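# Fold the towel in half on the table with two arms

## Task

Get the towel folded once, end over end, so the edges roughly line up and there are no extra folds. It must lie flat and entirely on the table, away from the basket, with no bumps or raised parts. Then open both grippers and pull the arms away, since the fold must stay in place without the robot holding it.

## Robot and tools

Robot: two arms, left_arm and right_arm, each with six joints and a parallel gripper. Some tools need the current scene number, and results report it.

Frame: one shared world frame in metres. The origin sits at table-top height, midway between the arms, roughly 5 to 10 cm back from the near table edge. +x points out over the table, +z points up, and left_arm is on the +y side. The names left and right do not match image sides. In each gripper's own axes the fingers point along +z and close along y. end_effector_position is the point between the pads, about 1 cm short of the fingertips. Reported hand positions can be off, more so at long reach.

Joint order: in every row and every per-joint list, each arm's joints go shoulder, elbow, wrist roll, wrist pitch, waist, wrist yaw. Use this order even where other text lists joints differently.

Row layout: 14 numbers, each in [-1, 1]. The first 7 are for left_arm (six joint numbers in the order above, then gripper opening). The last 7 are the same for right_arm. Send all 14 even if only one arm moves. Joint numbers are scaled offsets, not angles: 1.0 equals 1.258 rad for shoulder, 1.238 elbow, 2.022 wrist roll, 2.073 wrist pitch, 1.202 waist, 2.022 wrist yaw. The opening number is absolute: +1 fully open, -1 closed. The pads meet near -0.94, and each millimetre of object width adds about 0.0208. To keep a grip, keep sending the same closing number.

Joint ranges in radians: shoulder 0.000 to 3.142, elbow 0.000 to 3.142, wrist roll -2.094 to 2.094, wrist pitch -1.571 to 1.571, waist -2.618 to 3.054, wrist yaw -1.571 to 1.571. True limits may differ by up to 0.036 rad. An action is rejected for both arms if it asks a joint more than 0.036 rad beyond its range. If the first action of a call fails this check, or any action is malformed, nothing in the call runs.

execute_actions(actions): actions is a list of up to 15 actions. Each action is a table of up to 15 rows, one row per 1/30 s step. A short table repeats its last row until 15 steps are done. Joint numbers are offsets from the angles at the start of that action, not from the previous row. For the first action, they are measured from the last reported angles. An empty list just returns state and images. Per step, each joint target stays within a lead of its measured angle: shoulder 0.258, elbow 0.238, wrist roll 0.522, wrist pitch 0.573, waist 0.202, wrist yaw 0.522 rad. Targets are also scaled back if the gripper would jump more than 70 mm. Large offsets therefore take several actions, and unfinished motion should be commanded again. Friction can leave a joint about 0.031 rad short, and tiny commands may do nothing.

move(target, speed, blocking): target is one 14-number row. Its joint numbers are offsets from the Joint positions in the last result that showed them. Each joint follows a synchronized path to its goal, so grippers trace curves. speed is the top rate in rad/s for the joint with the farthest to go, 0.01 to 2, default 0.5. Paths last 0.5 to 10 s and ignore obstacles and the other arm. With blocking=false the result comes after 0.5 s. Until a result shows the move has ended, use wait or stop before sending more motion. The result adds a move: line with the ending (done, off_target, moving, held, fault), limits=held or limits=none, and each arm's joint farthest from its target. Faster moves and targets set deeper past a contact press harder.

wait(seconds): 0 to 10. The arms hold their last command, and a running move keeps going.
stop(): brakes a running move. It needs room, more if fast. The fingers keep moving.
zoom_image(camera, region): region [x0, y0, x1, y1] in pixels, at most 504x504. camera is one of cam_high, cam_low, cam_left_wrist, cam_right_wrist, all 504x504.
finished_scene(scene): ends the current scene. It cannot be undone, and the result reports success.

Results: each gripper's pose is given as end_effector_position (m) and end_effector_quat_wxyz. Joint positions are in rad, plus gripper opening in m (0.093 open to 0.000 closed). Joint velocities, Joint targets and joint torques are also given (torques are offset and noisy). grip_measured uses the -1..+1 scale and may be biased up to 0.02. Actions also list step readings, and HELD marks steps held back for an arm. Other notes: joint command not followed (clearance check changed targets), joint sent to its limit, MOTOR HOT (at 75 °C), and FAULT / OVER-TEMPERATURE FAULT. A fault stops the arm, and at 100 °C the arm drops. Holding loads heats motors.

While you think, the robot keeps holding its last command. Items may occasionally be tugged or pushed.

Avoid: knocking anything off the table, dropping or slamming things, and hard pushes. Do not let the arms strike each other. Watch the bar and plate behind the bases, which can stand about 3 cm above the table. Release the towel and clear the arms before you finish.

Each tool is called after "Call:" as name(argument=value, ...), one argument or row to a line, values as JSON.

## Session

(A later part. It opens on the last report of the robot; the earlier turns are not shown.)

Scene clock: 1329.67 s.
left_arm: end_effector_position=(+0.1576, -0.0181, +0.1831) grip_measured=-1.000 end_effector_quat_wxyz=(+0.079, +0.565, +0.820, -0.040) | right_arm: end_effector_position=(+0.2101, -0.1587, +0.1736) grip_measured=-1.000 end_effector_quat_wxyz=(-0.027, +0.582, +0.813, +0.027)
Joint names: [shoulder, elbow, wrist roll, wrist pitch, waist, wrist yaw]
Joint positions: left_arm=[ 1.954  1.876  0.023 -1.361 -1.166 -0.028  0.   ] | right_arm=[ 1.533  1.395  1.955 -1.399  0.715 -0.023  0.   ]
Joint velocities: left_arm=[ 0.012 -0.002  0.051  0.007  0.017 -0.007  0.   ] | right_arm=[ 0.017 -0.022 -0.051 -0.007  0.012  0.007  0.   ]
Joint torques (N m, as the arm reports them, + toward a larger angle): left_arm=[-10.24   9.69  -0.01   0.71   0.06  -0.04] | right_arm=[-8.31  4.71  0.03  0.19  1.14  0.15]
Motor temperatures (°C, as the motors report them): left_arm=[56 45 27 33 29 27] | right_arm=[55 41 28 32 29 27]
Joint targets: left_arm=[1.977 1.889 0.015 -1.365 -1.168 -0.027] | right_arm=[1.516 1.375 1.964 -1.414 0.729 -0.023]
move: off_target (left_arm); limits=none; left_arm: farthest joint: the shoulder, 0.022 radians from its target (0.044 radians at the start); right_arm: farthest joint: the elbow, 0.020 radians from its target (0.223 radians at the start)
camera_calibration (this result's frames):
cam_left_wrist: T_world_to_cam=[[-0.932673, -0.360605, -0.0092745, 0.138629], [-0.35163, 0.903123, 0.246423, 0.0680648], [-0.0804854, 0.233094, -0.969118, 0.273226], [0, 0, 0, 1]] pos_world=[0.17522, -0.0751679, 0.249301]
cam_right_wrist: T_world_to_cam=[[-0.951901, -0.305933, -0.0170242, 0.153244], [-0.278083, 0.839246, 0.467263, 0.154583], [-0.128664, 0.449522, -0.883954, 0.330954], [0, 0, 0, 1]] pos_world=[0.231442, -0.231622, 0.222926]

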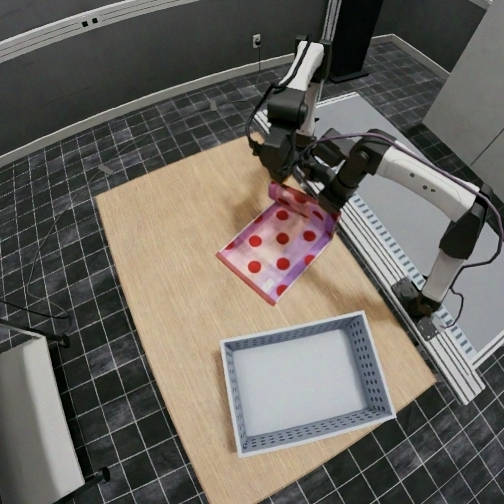

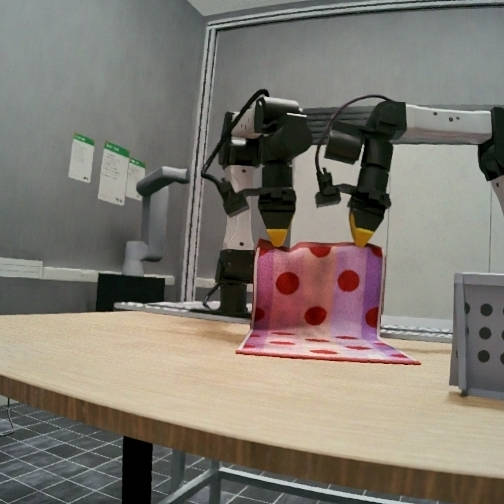

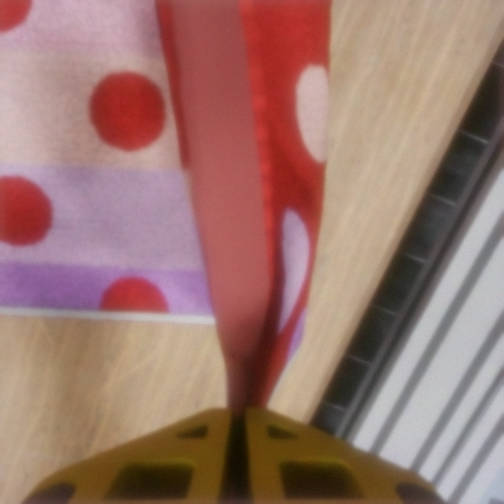

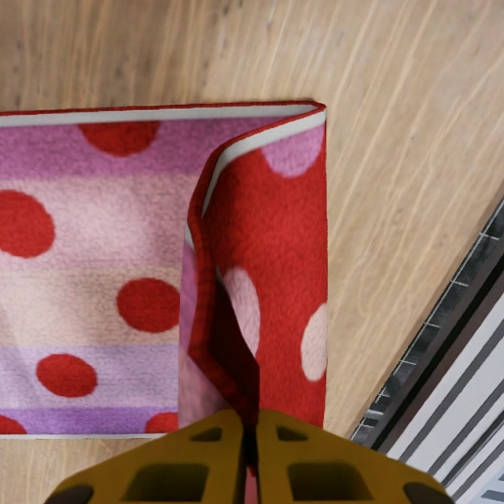

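Call:
move(
  target=[0.049,-0.096,0.107,0.09,0.229,0,-1,0.225,0.188,-0.042,0.072,-0.099,0,-1],
  speed=0.35,
)

Call:
move(
  target=[0.115,0,0.062,0.051,0.107,0,-1,0.135,0,0,0.126,-0.036,0,-1],
  speed=0.3,
)

Call:
move(
  target=[0.072,0,0.042,0.045,0.058,0,-1,0.08,0,0,0.097,-0.02,0,-1],
  speed=0.3,
)

Scene clock: 1352.43 s.
left_arm: end_effector_position=(+0.2646, +0.0198, +0.1426) grip_measured=-1.000 end_effector_quat_wxyz=(+0.096, +0.537, +0.838, -0.029) | right_arm: end_effector_position=(+0.3006, -0.1318, +0.1470) grip_measured=-1.000 end_effector_quat_wxyz=(-0.016, +0.596, +0.801, +0.054)
Joint names: [shoulder, elbow, wrist roll, wrist pitch, waist, wrist yaw]
Joint positions: left_arm=[ 1.997  1.774  0.232 -1.189 -0.89  -0.028  0.   ] | right_arm=[ 1.811  1.597  1.879 -1.266  0.603 -0.023  0.   ]
Joint velocities: left_arm=[-0.017  0.012  0.051  0.022  0.007 -0.051  0.   ] | right_arm=[-0.012  0.007  0.007  0.037 -0.002 -0.081  0.   ]
Joint torques (N m, as the arm reports them, + toward a larger angle): left_arm=[-11.33   7.02   0.14   0.91   0.09  -0.03] | right_arm=[-9.15  8.63 -0.1   0.61 -0.88  0.15]
Motor temperatures (°C, as the motors report them): left_arm=[53 46 27 32 29 27] | right_arm=[52 40 28 31 29 27]
Joint targets: left_arm=[2.015 1.758 0.240 -1.175 -0.890 -0.028] | right_arm=[1.816 1.628 1.870 -1.249 0.596 -0.023]
move: off_target (right_arm); limits=none; left_arm: farthest joint: the shoulder, 0.019 radians from its target (0.062 radians at the start); right_arm: farthest joint: the elbow, 0.031 radians from its target (0.233 radians at the start)
camera_calibration (this result's frames):
cam_left_wrist: T_world_to_cam=[[-0.904329, -0.425109, -0.0383481, 0.2497], [-0.422026, 0.877074, 0.229424, 0.103025], [-0.0638961, 0.223659, -0.972571, 0.230077], [0, 0, 0, 1]] pos_world=[0.283992, -0.0356696, 0.209706]
cam_right_wrist: T_world_to_cam=[[-0.960716, -0.268077, -0.0718242, 0.262755], [-0.268877, 0.83492, 0.480223, 0.164405], [-0.0687692, 0.48067, -0.874201, 0.291626], [0, 0, 0, 1]] pos_world=[0.316693, -0.207003, 0.194861]

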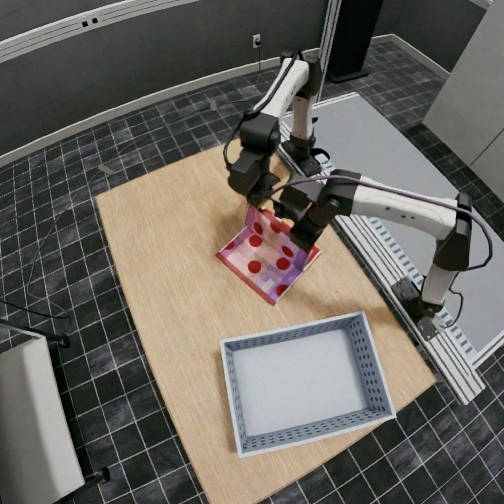

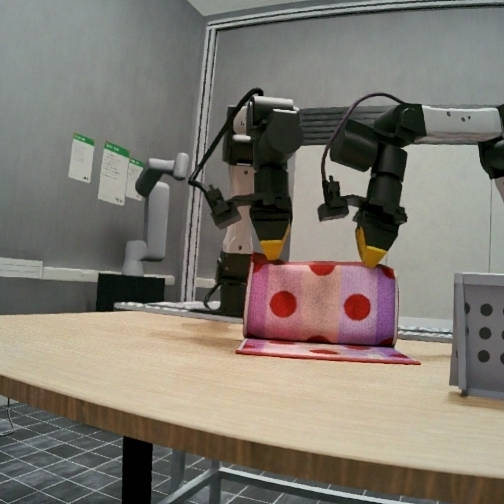

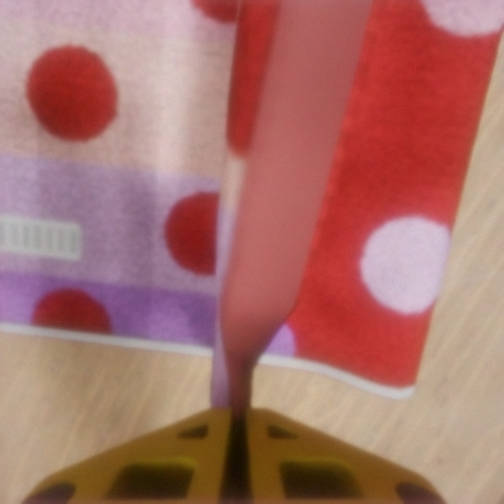

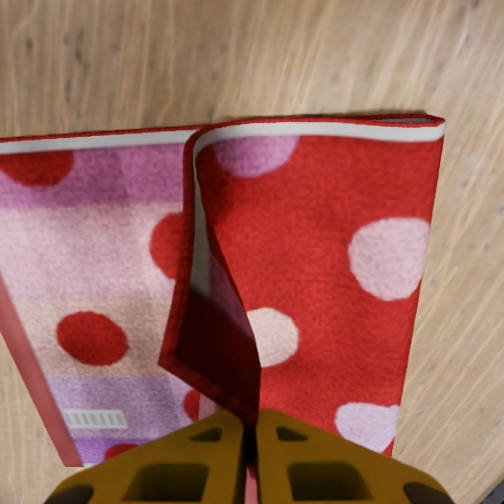

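Scene clock: 1353.90 s.
left_arm: end_effector_position=(+0.3178, +0.0389, +0.0936) grip_measured=-1.000 end_effector_quat_wxyz=(+0.079, +0.535, +0.841, -0.016) | right_arm: end_effector_position=(+0.3551, -0.1098, +0.0932) grip_measured=-1.000 end_effector_quat_wxyz=(-0.003, +0.609, +0.788, +0.090)
Joint names: [shoulder, elbow, wrist roll, wrist pitch, waist, wrist yaw]
Joint positions: left_arm=[ 2.123  1.774  0.35  -1.098 -0.766 -0.028  0.   ] | right_arm=[ 1.977  1.597  1.879 -1.024  0.567 -0.023  0.   ]
Joint velocities: left_arm=[-0.002  0.002  0.007  0.037  0.012  0.037  0.   ] | right_arm=[-0.002 -0.017 -0.037  0.022 -0.012  0.022  0.   ]
Joint torques (N m, as the arm reports them, + toward a larger angle): left_arm=[-12.51   8.56   0.14   0.85   0.5   -0.03] | right_arm=[-11.05   6.48  -0.04   0.77  -0.85   0.15]
Motor temperatures (°C, as the motors report them): left_arm=[53 46 27 32 29 27] | right_arm=[52 40 28 31 29 27]
Joint targets: left_arm=[2.141 1.774 0.357 -1.083 -0.762 -0.028] | right_arm=[1.981 1.597 1.879 -1.005 0.560 -0.023]
move: done; limits=none; left_arm: farthest joint: the shoulder, 0.019 radians from its target (0.145 radians at the start); right_arm: farthest joint: the wrist pitch, 0.019 radians from its target (0.262 radians at the start)
camera_calibration (this result's frames):
cam_left_wrist: T_world_to_cam=[[-0.9015, -0.430606, -0.043321, 0.303759], [-0.425547, 0.863759, 0.269869, 0.117806], [-0.0787883, 0.261722, -0.961922, 0.183804], [0, 0, 0, 1]] pos_world=[0.338452, -0.0190613, 0.158172]
cam_right_wrist: T_world_to_cam=[[-0.963809, -0.225643, -0.141975, 0.329488], [-0.266548, 0.825387, 0.497683, 0.18301], [0.00488598, 0.517514, -0.855661, 0.213971], [0, 0, 0, 1]] pos_world=[0.365299, -0.187441, 0.138785]

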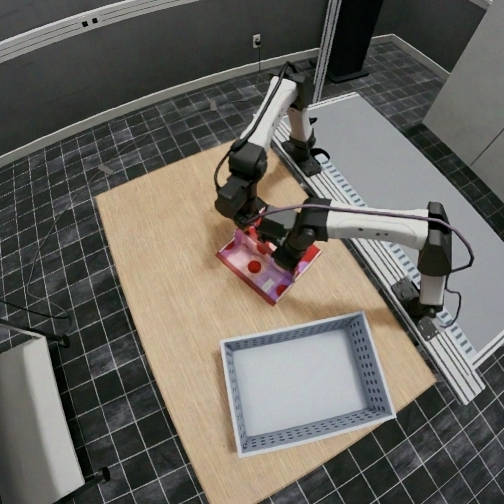

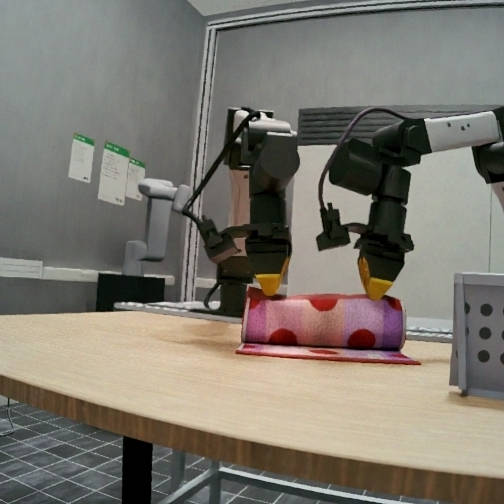

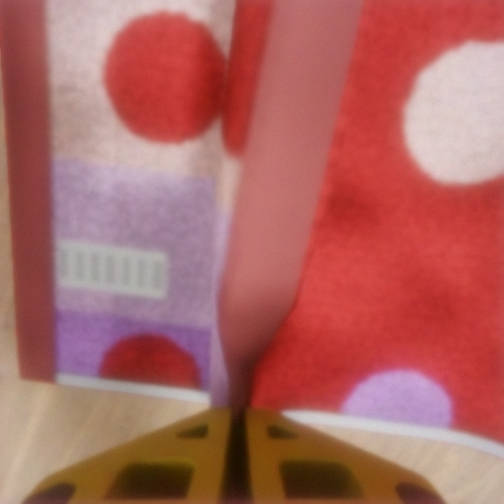

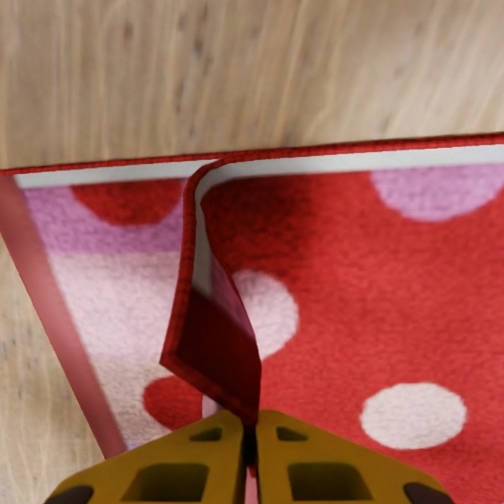

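Scene clock: 1355.20 s.
left_arm: end_effector_position=(+0.3484, +0.0495, +0.0657) grip_measured=-1.000 end_effector_quat_wxyz=(+0.082, +0.539, +0.838, -0.012) | right_arm: end_effector_position=(+0.3910, -0.0949, +0.0630) grip_measured=-1.000 end_effector_quat_wxyz=(+0.013, +0.613, +0.779, +0.129)
Joint names: [shoulder, elbow, wrist roll, wrist pitch, waist, wrist yaw]
Joint positions: left_arm=[ 2.193  1.774  0.427 -1.022 -0.7   -0.028  0.   ] | right_arm=[ 2.071  1.597  1.879 -0.844  0.549 -0.023  0.   ]
Joint velocities: left_arm=[-0.007 -0.017 -0.081  0.007 -0.002 -0.007  0.   ] | right_arm=[-0.002 -0.012  0.022  0.037 -0.002  0.051  0.   ]
Joint torques (N m, as the arm reports them, + toward a larger angle): left_arm=[-12.86   8.52   0.11   0.9    0.54  -0.02] | right_arm=[-11.76   6.51  -0.05   0.95  -0.81   0.15]
Motor temperatures (°C, as the motors report them): left_arm=[53 46 27 32 29 27] | right_arm=[52 40 28 31 29 27]
Joint targets: left_arm=[2.213 1.774 0.435 -1.005 -0.696 -0.028] | right_arm=[2.077 1.597 1.879 -0.823 0.543 -0.023]
move: off_target (right_arm); limits=none; left_arm: farthest joint: the shoulder, 0.020 radians from its target (0.091 radians at the start); right_arm: farthest joint: the wrist pitch, 0.021 radians from its target (0.201 radians at the start)
camera_calibration (this result's frames):
cam_left_wrist: T_world_to_cam=[[-0.905421, -0.421043, -0.0541897, 0.336381], [-0.419249, 0.866829, 0.269886, 0.126842], [-0.0666604, 0.267079, -0.961366, 0.152024], [0, 0, 0, 1]] pos_world=[0.367879, -0.00892213, 0.130146]
cam_right_wrist: T_world_to_cam=[[-0.955201, -0.1971, -0.220776, 0.367465], [-0.285732, 0.808551, 0.514395, 0.200174], [0.0771215, 0.554434, -0.828647, 0.153804], [0, 0, 0, 1]] pos_world=[0.396338, -0.174698, 0.105608]

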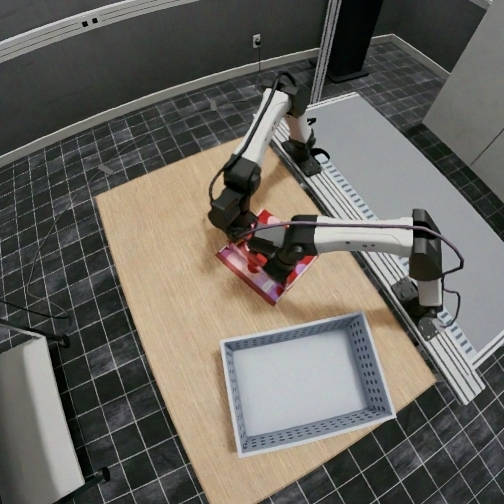

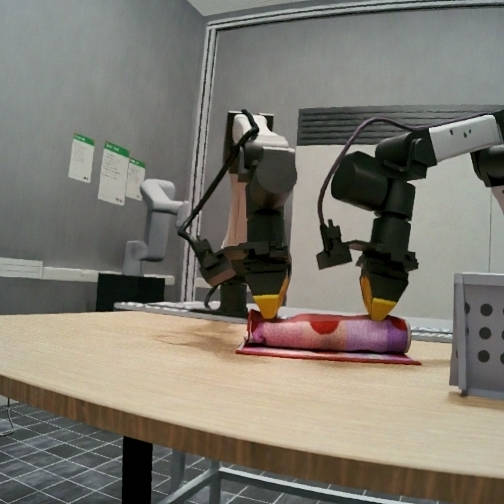

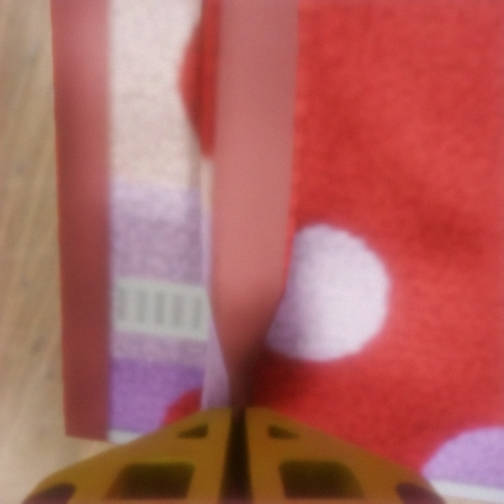

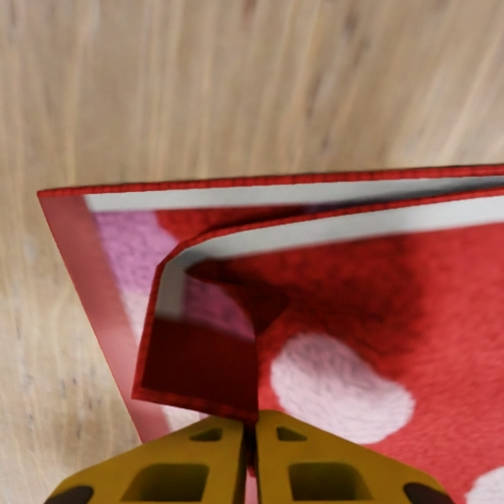

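Call:
move(
  target=[0.062,0,0.05,0.072,0.057,0,-1,0.068,0,-0.02,0.114,-0.02,0,-1],
  speed=0.2,
)

Call:
zoom_image(
  camera="cam_low",
  region=[200, 280, 450, 390],
)

Scene clock: 1370.13 s.
left_arm: end_effector_position=(+0.3877, +0.0554, +0.0459) grip_measured=-1.000 end_effector_quat_wxyz=(+0.118, +0.549, +0.828, -0.009) | right_arm: end_effector_position=(+0.4329, -0.0804, +0.0433) grip_measured=-1.000 end_effector_quat_wxyz=(+0.042, +0.603, +0.774, +0.190)
Joint names: [shoulder, elbow, wrist roll, wrist pitch, waist, wrist yaw]
Joint positions: left_arm=[ 2.249  1.774  0.521 -0.893 -0.635 -0.028  0.   ] | right_arm=[ 2.149  1.597  1.847 -0.631  0.529 -0.023  0.   ]
Joint velocities: left_arm=[ 0.002  0.007 -0.007 -0.037  0.002  0.022  0.   ] | right_arm=[ 0.007 -0.002  0.007  0.007 -0.012  0.007  0.   ]
Joint torques (N m, as the arm reports them, + toward a larger angle): left_arm=[-13.45   8.57   0.16   1.08   0.63  -0.01] | right_arm=[-12.46   6.62  -0.13   1.2   -0.51   0.15]
Motor temperatures (°C, as the motors report them): left_arm=[54 45 27 32 29 27] | right_arm=[53 40 28 32 29 27]
Joint targets: left_arm=[2.271 1.774 0.528 -0.873 -0.631 -0.028] | right_arm=[2.156 1.597 1.838 -0.608 0.525 -0.023]
move: off_target (left_arm, right_arm); limits=none; left_arm: farthest joint: the shoulder, 0.022 radians from its target (0.078 radians at the start); right_arm: farthest joint: the wrist pitch, 0.023 radians from its target (0.236 radians at the start)
camera_calibration (this result's frames):
cam_left_wrist: T_world_to_cam=[[-0.91093, -0.400262, -0.0999863, 0.376458], [-0.412553, 0.885269, 0.214707, 0.142447], [0.00257553, 0.236833, -0.971547, 0.109345], [0, 0, 0, 1]] pos_world=[0.401412, -0.00131849, 0.11329]
cam_right_wrist: T_world_to_cam=[[-0.91983, -0.183137, -0.34695, 0.397307], [-0.352022, 0.77568, 0.523833, 0.236176], [0.173189, 0.603971, -0.777962, 0.0863231], [0, 0, 0, 1]] pos_world=[0.433643, -0.162572, 0.0812847]

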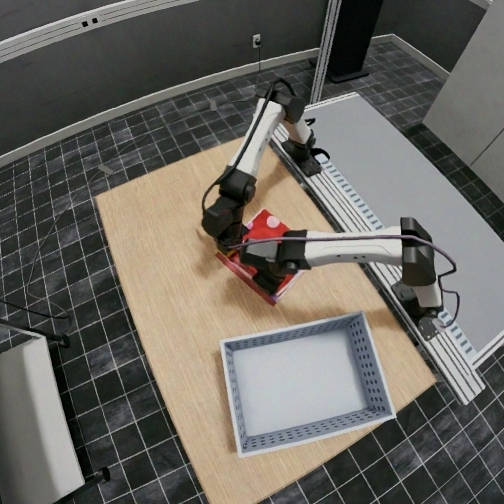

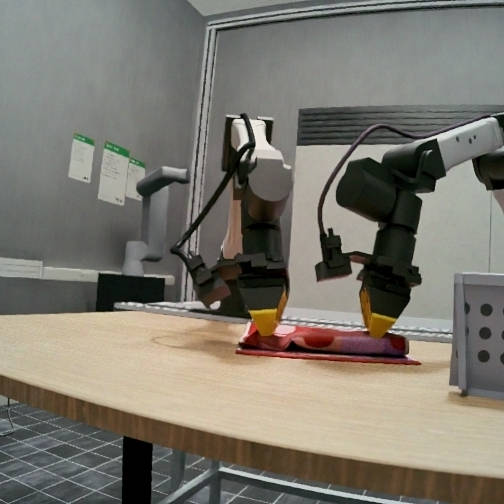

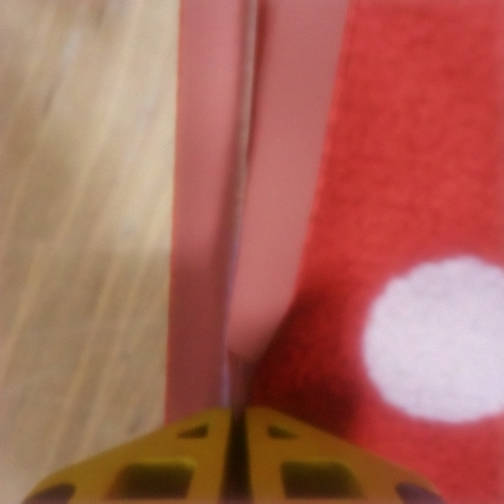

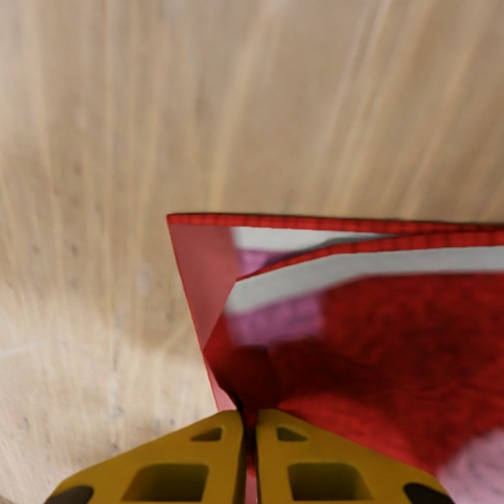

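Region (200, 280, 450, 390) of cam_low's 504x504 image, scaled by 2.016, with more detail than that image has; it fills the top 222 rows of this view, and the rest is white.

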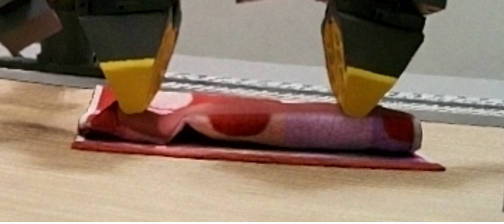

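Call:
move(
  target=[0.025,0,0.012,0.03,0.03,0,-1,0.02,0,0,0.045,-0.015,0,-1],
  speed=0.15,
)

Call:
zoom_image(
  camera="cam_low",
  region=[200, 280, 450, 390],
)

Scene clock: 1379.10 s.
left_arm: end_effector_position=(+0.4036, +0.0620, +0.0435) grip_measured=-1.000 end_effector_quat_wxyz=(+0.133, +0.542, +0.830, -0.007) | right_arm: end_effector_position=(+0.4487, -0.0792, +0.0410) grip_measured=-1.000 end_effector_quat_wxyz=(+0.053, +0.605, +0.765, +0.213)
Joint names: [shoulder, elbow, wrist roll, wrist pitch, waist, wrist yaw]
Joint positions: left_arm=[ 2.259  1.774  0.539 -0.852 -0.605 -0.028  0.   ] | right_arm=[ 2.167  1.597  1.847 -0.56   0.515 -0.023  0.   ]
Joint velocities: left_arm=[ 0.002  0.002 -0.007 -0.007  0.002 -0.037  0.   ] | right_arm=[-0.007 -0.007  0.022 -0.051  0.007 -0.037  0.   ]
Joint torques (N m, as the arm reports them, + toward a larger angle): left_arm=[-13.53   8.68   0.09   1.14   0.68  -0.02] | right_arm=[-12.7    6.68  -0.05   1.3   -0.58   0.15]
Motor temperatures (°C, as the motors report them): left_arm=[55 45 27 33 29 27] | right_arm=[54 40 28 32 29 27]
Joint targets: left_arm=[2.281 1.774 0.546 -0.831 -0.599 -0.028] | right_arm=[2.174 1.597 1.847 -0.538 0.511 -0.023]
move: off_target (left_arm, right_arm); limits=none; left_arm: farthest joint: the shoulder, 0.021 radians from its target (0.031 radians at the start); right_arm: farthest joint: the wrist pitch, 0.023 radians from its target (0.093 radians at the start)
camera_calibration (this result's frames):
cam_left_wrist: T_world_to_cam=[[-0.902153, -0.415044, -0.117723, 0.391415], [-0.43068, 0.882374, 0.189553, 0.15232], [0.025203, 0.221707, -0.974788, 0.0973809], [0, 0, 0, 1]] pos_world=[0.416263, 0.00646077, 0.112131]
cam_right_wrist: T_world_to_cam=[[-0.905997, -0.159072, -0.392256, 0.408736], [-0.363246, 0.767933, 0.527571, 0.246294], [0.217305, 0.620463, -0.753528, 0.061642], [0, 0, 0, 1]] pos_world=[0.446384, -0.162366, 0.0768403]

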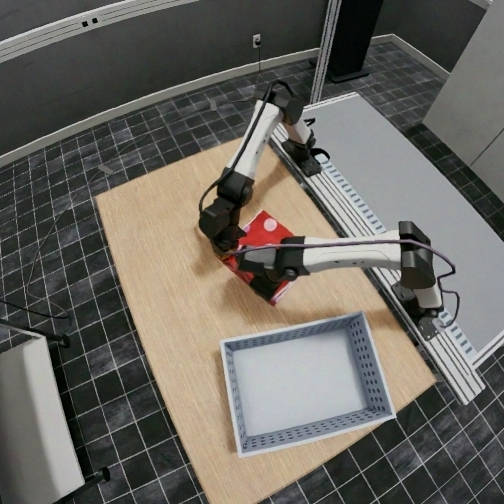

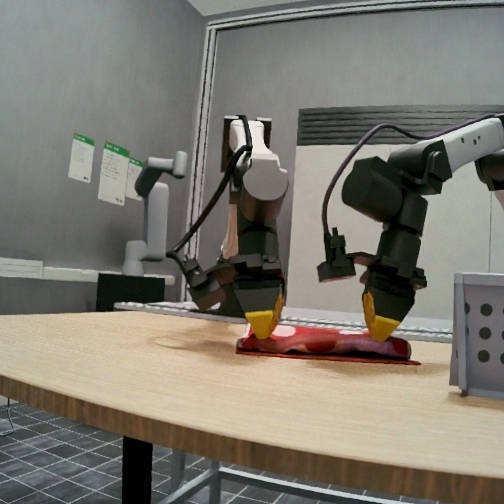

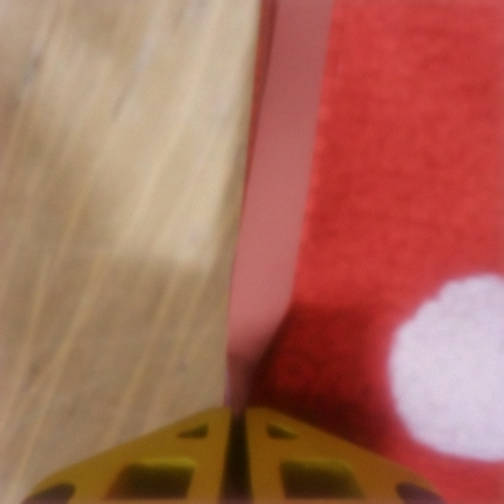

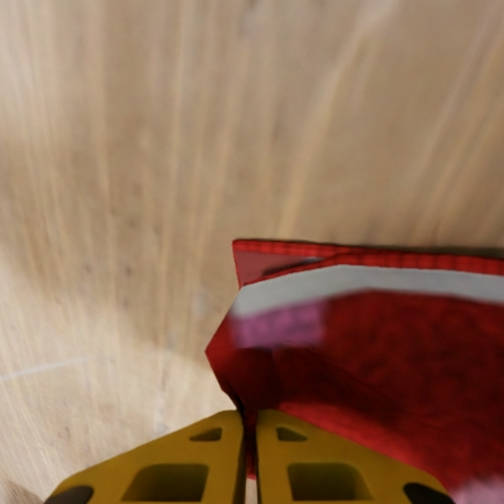

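Region (200, 280, 450, 390) of cam_low's 504x504 image, scaled by 2.016, with more detail than that image has; it fills the top 222 rows of this view, and the rest is white.

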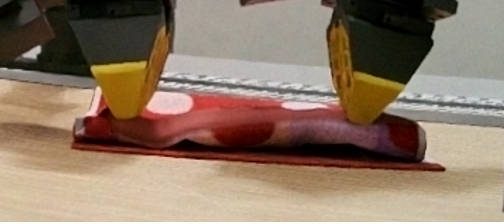

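Call:
move(
  target=[0,0,0,0,0,0.12,-1,0,0,0,0,0,0,-1],
  speed=0.2,
)

Scene clock: 1403.37 s.
left_arm: end_effector_position=(+0.3804, +0.0314, +0.0479) grip_measured=-1.000 end_effector_quat_wxyz=(+0.128, +0.551, +0.816, -0.120) | right_arm: end_effector_position=(+0.4487, -0.0792, +0.0410) grip_measured=-1.000 end_effector_quat_wxyz=(+0.053, +0.605, +0.765, +0.213)
Joint names: [shoulder, elbow, wrist roll, wrist pitch, waist, wrist yaw]
Joint positions: left_arm=[ 2.259  1.774  0.539 -0.852 -0.605  0.202  0.   ] | right_arm=[ 2.167  1.597  1.847 -0.56   0.515 -0.023  0.   ]
Joint velocities: left_arm=[-0.017  0.012  0.051 -0.037 -0.027  0.051  0.   ] | right_arm=[ 0.007 -0.012 -0.022  0.007 -0.007 -0.007  0.   ]
Joint torques (N m, as the arm reports them, + toward a larger angle): left_arm=[-15.55   8.63   0.05   0.92   0.18   0.25] | right_arm=[-13.33   6.68  -0.06   1.06  -0.19   0.15]
Motor temperatures (°C, as the motors report them): left_arm=[56 45 27 33 29 27] | right_arm=[56 41 28 33 29 27]
Joint targets: left_arm=[2.259 1.774 0.539 -0.852 -0.605 0.215] | right_arm=[2.167 1.597 1.847 -0.560 0.515 -0.023]
move: done; limits=none; left_arm: farthest joint: the wrist yaw, 0.013 radians from its target (0.242 radians at the start); right_arm: farthest joint: the waist, 0.000 radians from its target (0.000 radians at the start)
camera_calibration (this result's frames):
cam_left_wrist: T_world_to_cam=[[-0.92906, -0.363102, 0.0707372, 0.35792], [-0.35793, 0.930645, 0.0760643, 0.144689], [-0.0934504, 0.0453493, -0.994591, 0.160628], [0, 0, 0, 1]] pos_world=[0.399329, -0.0119774, 0.123435]
cam_right_wrist: T_world_to_cam=[[-0.90587, -0.158984, -0.392587, 0.408787], [-0.363408, 0.767841, 0.527594, 0.246335], [0.217565, 0.620601, -0.753339, 0.0615172], [0, 0, 0, 1]] pos_world=[0.446444, -0.162333, 0.0768632]

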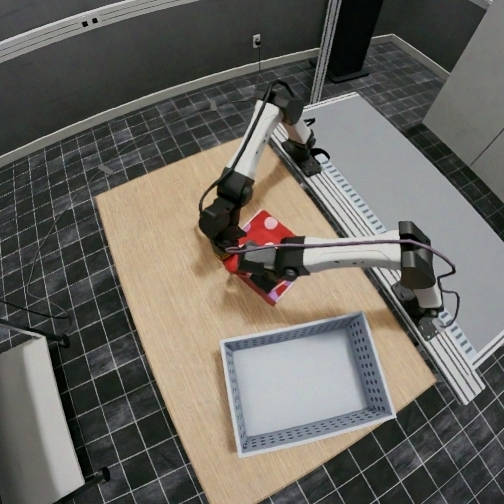

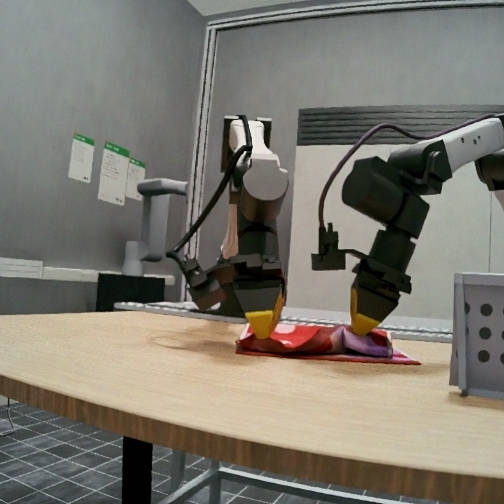

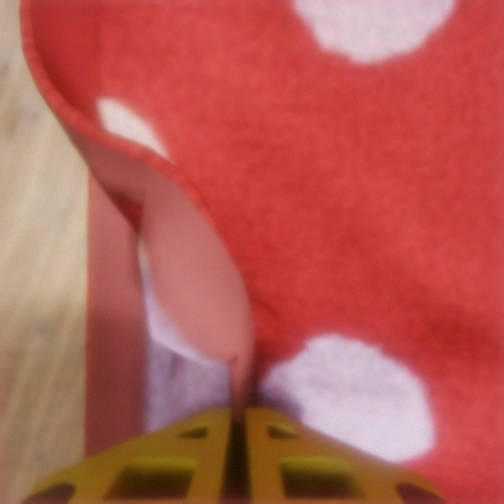

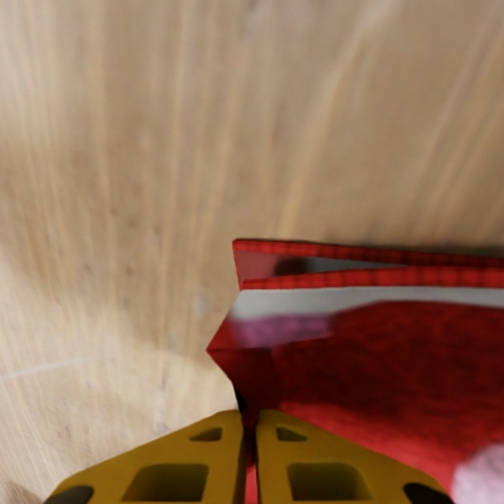

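Call:
move(
  target=[0,0,0.03,0,0.07,0,-1,0,0,0,0,0,0,-1],
  speed=0.15,
)

Call:
zoom_image(
  camera="cam_low",
  region=[200, 280, 450, 390],
)

Scene clock: 1414.30 s.
left_arm: end_effector_position=(+0.4049, +0.0634, +0.0467) grip_measured=-1.000 end_effector_quat_wxyz=(+0.135, +0.539, +0.824, -0.113) | right_arm: end_effector_position=(+0.4487, -0.0792, +0.0410) grip_measured=-1.000 end_effector_quat_wxyz=(+0.053, +0.605, +0.765, +0.213)
Joint names: [shoulder, elbow, wrist roll, wrist pitch, waist, wrist yaw]
Joint positions: left_arm=[ 2.259  1.774  0.592 -0.852 -0.522  0.203  0.   ] | right_arm=[ 2.167  1.597  1.847 -0.56   0.515 -0.023  0.   ]
Joint velocities: left_arm=[ 0.012  0.012  0.022 -0.007  0.002 -0.066  0.   ] | right_arm=[ 0.002 -0.002 -0.066  0.022 -0.012 -0.022  0.   ]
Joint torques (N m, as the arm reports them, + toward a larger angle): left_arm=[-15.57   8.63   0.15   0.91   0.23   0.13] | right_arm=[-13.33   6.68  -0.06   1.07  -0.19   0.15]
Motor temperatures (°C, as the motors report them): left_arm=[58 45 27 33 29 27] | right_arm=[58 41 28 33 29 27]
Joint targets: left_arm=[2.259 1.774 0.600 -0.852 -0.521 0.202] | right_arm=[2.167 1.597 1.847 -0.560 0.515 -0.023]
move: done; limits=none; left_arm: farthest joint: the wrist roll, 0.008 radians from its target (0.061 radians at the start); right_arm: farthest joint: the waist, 0.000 radians from its target (0.000 radians at the start)
camera_calibration (this result's frames):
cam_left_wrist: T_world_to_cam=[[-0.917547, -0.393539, 0.0568797, 0.39033], [-0.389226, 0.918173, 0.0739088, 0.137347], [-0.0813114, 0.0456758, -0.995642, 0.155458], [0, 0, 0, 1]] pos_world=[0.424245, 0.0204015, 0.122428]
cam_right_wrist: T_world_to_cam=[[-0.90587, -0.158984, -0.392587, 0.408787], [-0.363408, 0.767841, 0.527594, 0.246335], [0.217565, 0.620601, -0.753339, 0.0615172], [0, 0, 0, 1]] pos_world=[0.446444, -0.162333, 0.0768632]

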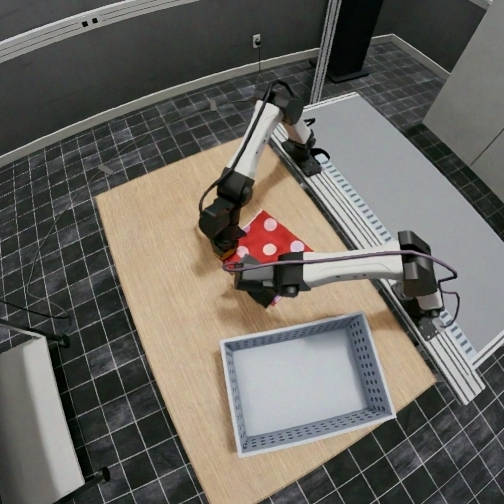

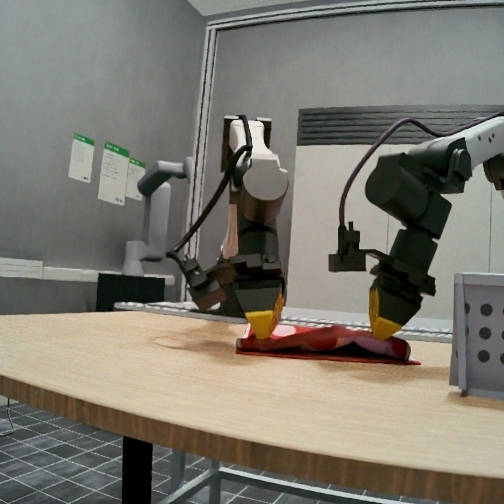

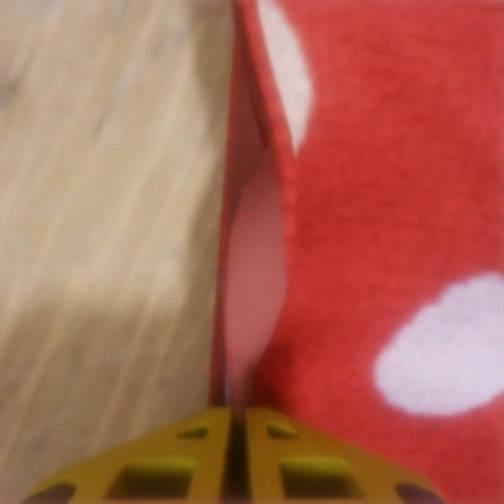

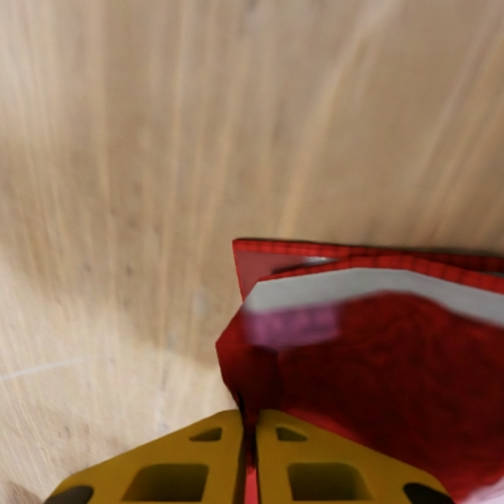

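Region (200, 280, 450, 390) of cam_low's 504x504 image, scaled by 2.016, with more detail than that image has; it fills the top 222 rows of this view, and the rest is white.

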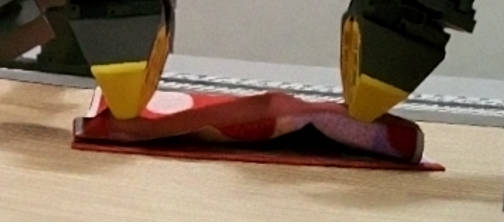

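Call:
execute_actions(
  actions=[
    [[0,0,0,0,0,0,-0.3,0,0,0,0,0,0,-0.3]],
    [[-0.05,0,0,0,0,0,0.1,-0.05,0,0,0,0,0,0.1]],
    [[-0.15,0,0,0,0,0,0.1,-0.15,0,0,0,0,0,0.1]],
    [[-0.2,0,0,0,0.15,0,0.1,-0.2,0,0,0,-0.15,0,0.1]],
    [[-0.2,0,0,0,0.16,0,0.1,-0.2,0,0,0,-0.16,0,0.1]],
    [[-0.15,0,0,0,0.16,0,0.1,-0.15,0,0,0,-0.16,0,0.1]],
  ],
)

Call:
zoom_image(
  camera="cam_high",
  region=[190, 180, 350, 330],
)

Call:
zoom_image(
  camera="cam_low",
  region=[200, 280, 450, 390],
)

Scene clock: 1431.57 s.
left_arm: end_effector_position=(+0.3271, +0.3482, +0.5181) grip_measured=+0.098 end_effector_quat_wxyz=(+0.637, +0.250, +0.719, +0.117) | right_arm: end_effector_position=(+0.3880, -0.3736, +0.4465) grip_measured=+0.098 end_effector_quat_wxyz=(+0.373, +0.653, +0.447, +0.485)
Joint names: [shoulder, elbow, wrist roll, wrist pitch, waist, wrist yaw]
Joint positions: left_arm=[ 1.206  1.825  0.593 -0.8    0.063  0.185  0.05 ] | right_arm=[ 1.212  1.559  1.847 -0.577 -0.07  -0.007  0.05 ]
Joint velocities: left_arm=[ 0.095  0.002  0.11  -0.007  0.002 -0.081  0.   ] | right_arm=[-0.012 -0.017 -0.007  0.037 -0.002  0.022 -0.   ]
Joint torques (N m, as the arm reports them, + toward a larger angle): left_arm=[-1.75  6.6   0.01  2.21  0.34  0.08] | right_arm=[-3.76  7.7  -0.08  2.04 -0.14  0.05]
Motor temperatures (°C, as the motors report them): left_arm=[59 45 27 33 29 27] | right_arm=[59 41 28 33 29 27]
Joint targets: left_arm=[1.224 1.814 0.592 -0.816 0.064 0.191] | right_arm=[1.218 1.570 1.847 -0.570 -0.069 -0.013]
Step readings (joint positions; steps 1 to 15: 1st action; 16 to 30: 2nd action; 31 to 45: 3rd action; 46 to 60: 4th action; 61 to 75: 5th action; 76 to 90: 6th action):
0: left_arm=[2.259 1.774 0.592 -0.852 -0.522 0.203] | right_arm=[2.167 1.597 1.847 -0.560 0.515 -0.023]
1: left_arm=[2.259 1.774 0.592 -0.852 -0.522 0.203] | right_arm=[2.167 1.597 1.847 -0.560 0.515 -0.023]
2: left_arm=[2.259 1.774 0.592 -0.852 -0.522 0.203] | right_arm=[2.167 1.597 1.847 -0.560 0.515 -0.023]
4: left_arm=[2.259 1.774 0.592 -0.852 -0.522 0.203] | right_arm=[2.167 1.597 1.847 -0.560 0.515 -0.023]
8: left_arm=[2.259 1.774 0.592 -0.852 -0.522 0.203] | right_arm=[2.167 1.597 1.847 -0.560 0.515 -0.023]
15: left_arm=[2.259 1.774 0.592 -0.852 -0.522 0.203] | right_arm=[2.167 1.597 1.847 -0.560 0.515 -0.023]
16: left_arm=[2.254 1.774 0.592 -0.852 -0.522 0.202] | right_arm=[2.164 1.597 1.847 -0.560 0.515 -0.023]
17: left_arm=[2.247 1.774 0.592 -0.857 -0.522 0.202] | right_arm=[2.159 1.597 1.847 -0.563 0.515 -0.023]
19: left_arm=[2.224 1.774 0.592 -0.858 -0.522 0.202] | right_arm=[2.142 1.597 1.847 -0.563 0.515 -0.023]
23: left_arm=[2.188 1.774 0.592 -0.857 -0.522 0.202] | right_arm=[2.120 1.597 1.847 -0.563 0.515 -0.023]
30: left_arm=[2.186 1.774 0.592 -0.857 -0.522 0.202] | right_arm=[2.120 1.597 1.847 -0.563 0.515 -0.023]
31: left_arm=[2.173 1.771 0.592 -0.855 -0.522 0.202] | right_arm=[2.108 1.595 1.847 -0.564 0.515 -0.023]
32: left_arm=[2.150 1.761 0.592 -0.863 -0.522 0.201] | right_arm=[2.086 1.586 1.847 -0.571 0.515 -0.023]
34: left_arm=[2.081 1.759 0.592 -0.873 -0.522 0.201] | right_arm=[2.023 1.583 1.847 -0.581 0.515 -0.023]
38: left_arm=[1.970 1.781 0.592 -0.858 -0.522 0.201] | right_arm=[1.925 1.588 1.847 -0.569 0.515 -0.023]
45: left_arm=[1.975 1.787 0.592 -0.848 -0.522 0.201] | right_arm=[1.926 1.592 1.847 -0.564 0.515 -0.023]
46: left_arm=[1.966 1.784 0.592 -0.848 -0.515 0.202] | right_arm=[1.916 1.590 1.847 -0.565 0.508 -0.027]
47: left_arm=[1.950 1.777 0.592 -0.855 -0.502 0.204] | right_arm=[1.899 1.584 1.847 -0.571 0.494 -0.031]
49: left_arm=[1.894 1.774 0.592 -0.863 -0.454 0.204] | right_arm=[1.848 1.582 1.847 -0.578 0.446 -0.033]
53: left_arm=[1.747 1.780 0.592 -0.855 -0.344 0.199] | right_arm=[1.716 1.582 1.847 -0.576 0.341 -0.025]
60: left_arm=[1.693 1.800 0.592 -0.834 -0.328 0.196] | right_arm=[1.667 1.582 1.847 -0.567 0.321 -0.017]
61: left_arm=[1.686 1.797 0.592 -0.833 -0.320 0.199] | right_arm=[1.658 1.580 1.847 -0.567 0.313 -0.023]
62: left_arm=[1.671 1.790 0.592 -0.840 -0.301 0.201] | right_arm=[1.642 1.573 1.847 -0.574 0.295 -0.028]
64: left_arm=[1.616 1.787 0.592 -0.849 -0.242 0.200] | right_arm=[1.590 1.571 1.847 -0.582 0.238 -0.028]
68: left_arm=[1.468 1.792 0.592 -0.841 -0.136 0.191] | right_arm=[1.455 1.571 1.847 -0.579 0.133 -0.017]
75: left_arm=[1.413 1.814 0.592 -0.816 -0.128 0.191] | right_arm=[1.407 1.571 1.847 -0.570 0.123 -0.012]
76: left_arm=[1.406 1.811 0.593 -0.815 -0.114 0.198] | right_arm=[1.399 1.569 1.847 -0.571 0.110 -0.021]
77: left_arm=[1.392 1.804 0.593 -0.822 -0.080 0.201] | right_arm=[1.383 1.562 1.847 -0.577 0.080 -0.027]
79: left_arm=[1.340 1.801 0.593 -0.830 0.003 0.194] | right_arm=[1.333 1.559 1.847 -0.585 0.000 -0.023]
83: left_arm=[1.224 1.813 0.593 -0.818 0.063 0.184] | right_arm=[1.225 1.559 1.847 -0.580 -0.070 -0.007]
90: Joint positions above
camera_calibration (this result's frames):
cam_left_wrist: T_world_to_cam=[[-0.225073, -0.847688, -0.480382, 0.614146], [-0.459101, 0.527137, -0.71509, 0.378509], [0.8594, 0.059596, -0.507819, 0.040139], [0, 0, 0, 1]] pos_world=[0.277506, 0.318686, 0.586076]
cam_right_wrist: T_world_to_cam=[[-0.214176, 0.337173, -0.916757, 0.617217], [-0.261884, 0.884354, 0.386438, 0.303586], [0.941034, 0.322849, -0.101107, -0.12018], [0, 0, 0, 1]] pos_world=[0.324791, -0.437786, 0.436369]

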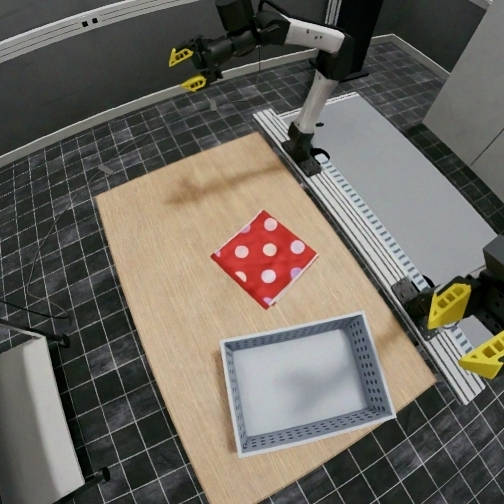

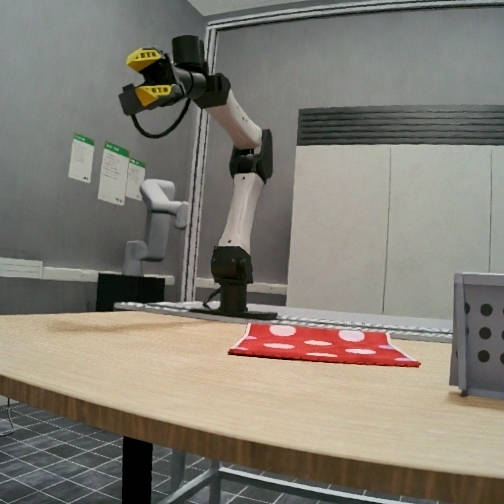

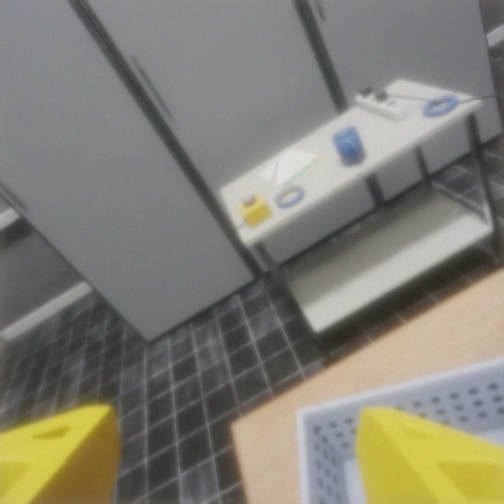

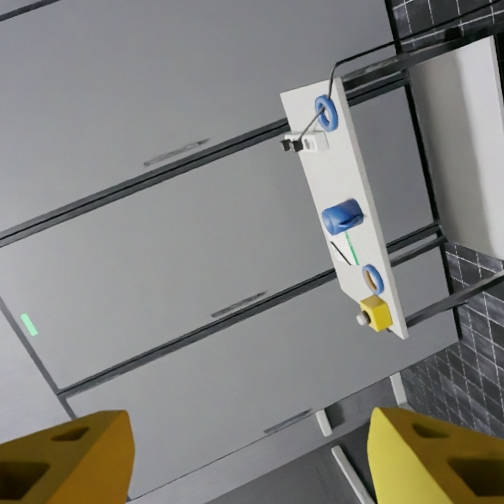

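Region (190, 180, 350, 330) of cam_high's 504x504 image, scaled by 3.150, with more detail than that image has; it fills the top 472 rows of this view, and the rest is white.

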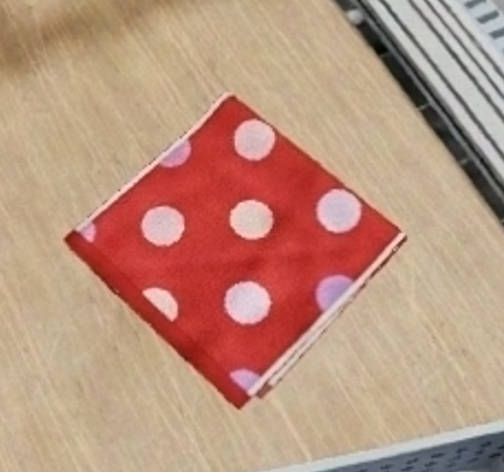

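Region (200, 280, 450, 390) of cam_low's 504x504 image, scaled by 2.016, with more detail than that image has; it fills the top 222 rows of this view, and the rest is white.

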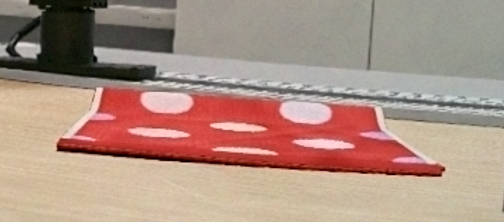

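Call:
execute_actions(
  actions=[],
)

Scene clock: 1439.43 s.
left_arm: end_effector_position=(+0.3293, +0.3482, +0.5160) grip_measured=+0.098 end_effector_quat_wxyz=(+0.635, +0.251, +0.722, +0.116) | right_arm: end_effector_position=(+0.3880, -0.3736, +0.4465) grip_measured=+0.098 end_effector_quat_wxyz=(+0.373, +0.653, +0.447, +0.485)
Joint names: [shoulder, elbow, wrist roll, wrist pitch, waist, wrist yaw]
Joint positions: left_arm=[ 1.211  1.825  0.593 -0.802  0.063  0.185  0.05 ] | right_arm=[ 1.212  1.559  1.847 -0.577 -0.07  -0.007  0.05 ]
Joint velocities: left_arm=[-0.007 -0.002  0.066 -0.022  0.012 -0.066 -0.   ] | right_arm=[ 0.007  0.002  0.022  0.007  0.002 -0.022  0.   ]
Joint torques (N m, as the arm reports them, + toward a larger angle): left_arm=[-1.82  6.48  0.01  2.25  0.25  0.07] | right_arm=[-3.71  7.67 -0.08  2.05 -0.15  0.05]
Motor temperatures (°C, as the motors report them): left_arm=[56 44 27 35 29 27] | right_arm=[56 41 28 35 29 27]
Joint targets: left_arm=[1.224 1.814 0.592 -0.816 0.064 0.191] | right_arm=[1.218 1.570 1.847 -0.570 -0.069 -0.013]
camera_calibration (this result's frames):
cam_left_wrist: T_world_to_cam=[[-0.228814, -0.84776, -0.478485, 0.613912], [-0.464093, 0.52707, -0.711909, 0.378048], [0.855723, 0.0591665, -0.514041, 0.0417513], [0, 0, 0, 1]] pos_world=[0.280194, 0.318721, 0.584345]
cam_right_wrist: T_world_to_cam=[[-0.214176, 0.337173, -0.916757, 0.617217], [-0.261884, 0.884354, 0.386438, 0.303586], [0.941034, 0.322849, -0.101107, -0.12018], [0, 0, 0, 1]] pos_world=[0.324791, -0.437786, 0.436369]

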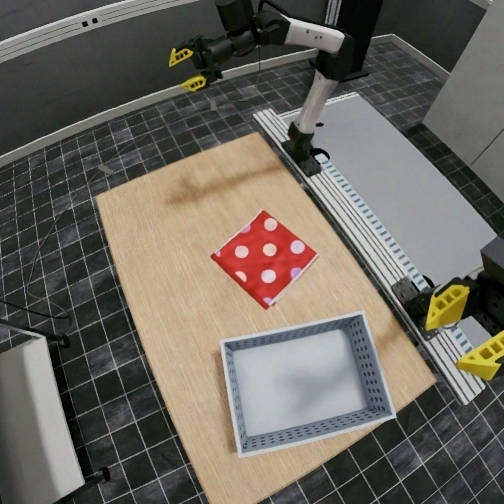

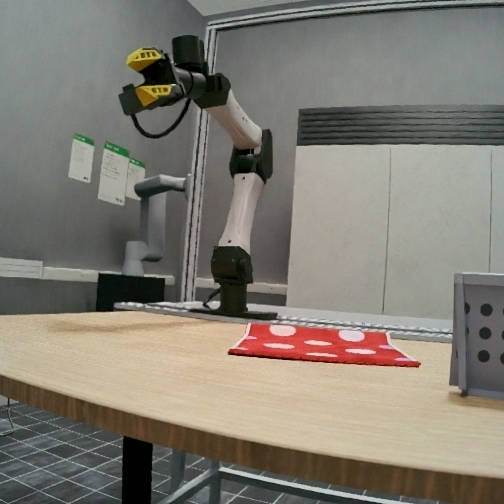

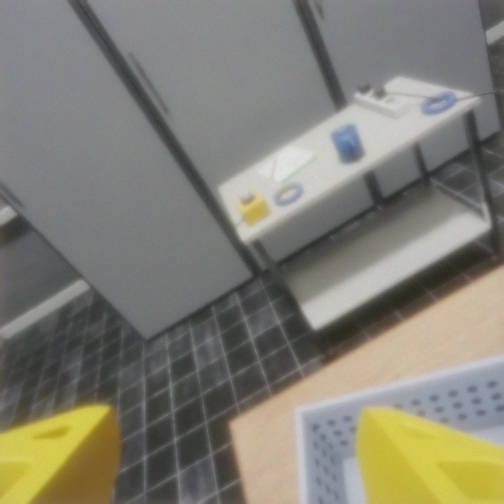

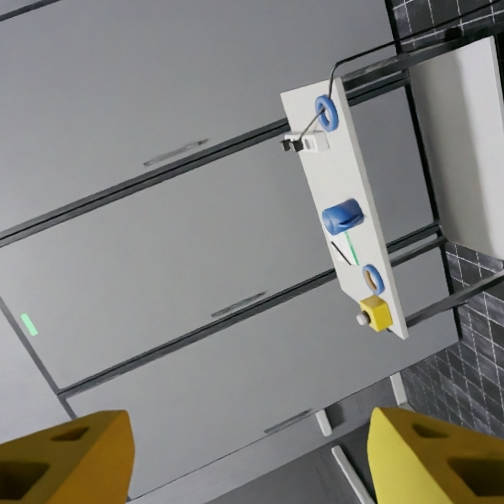

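Call:
finished_scene(
  scene=2,
)

The scene is finished: the task was done.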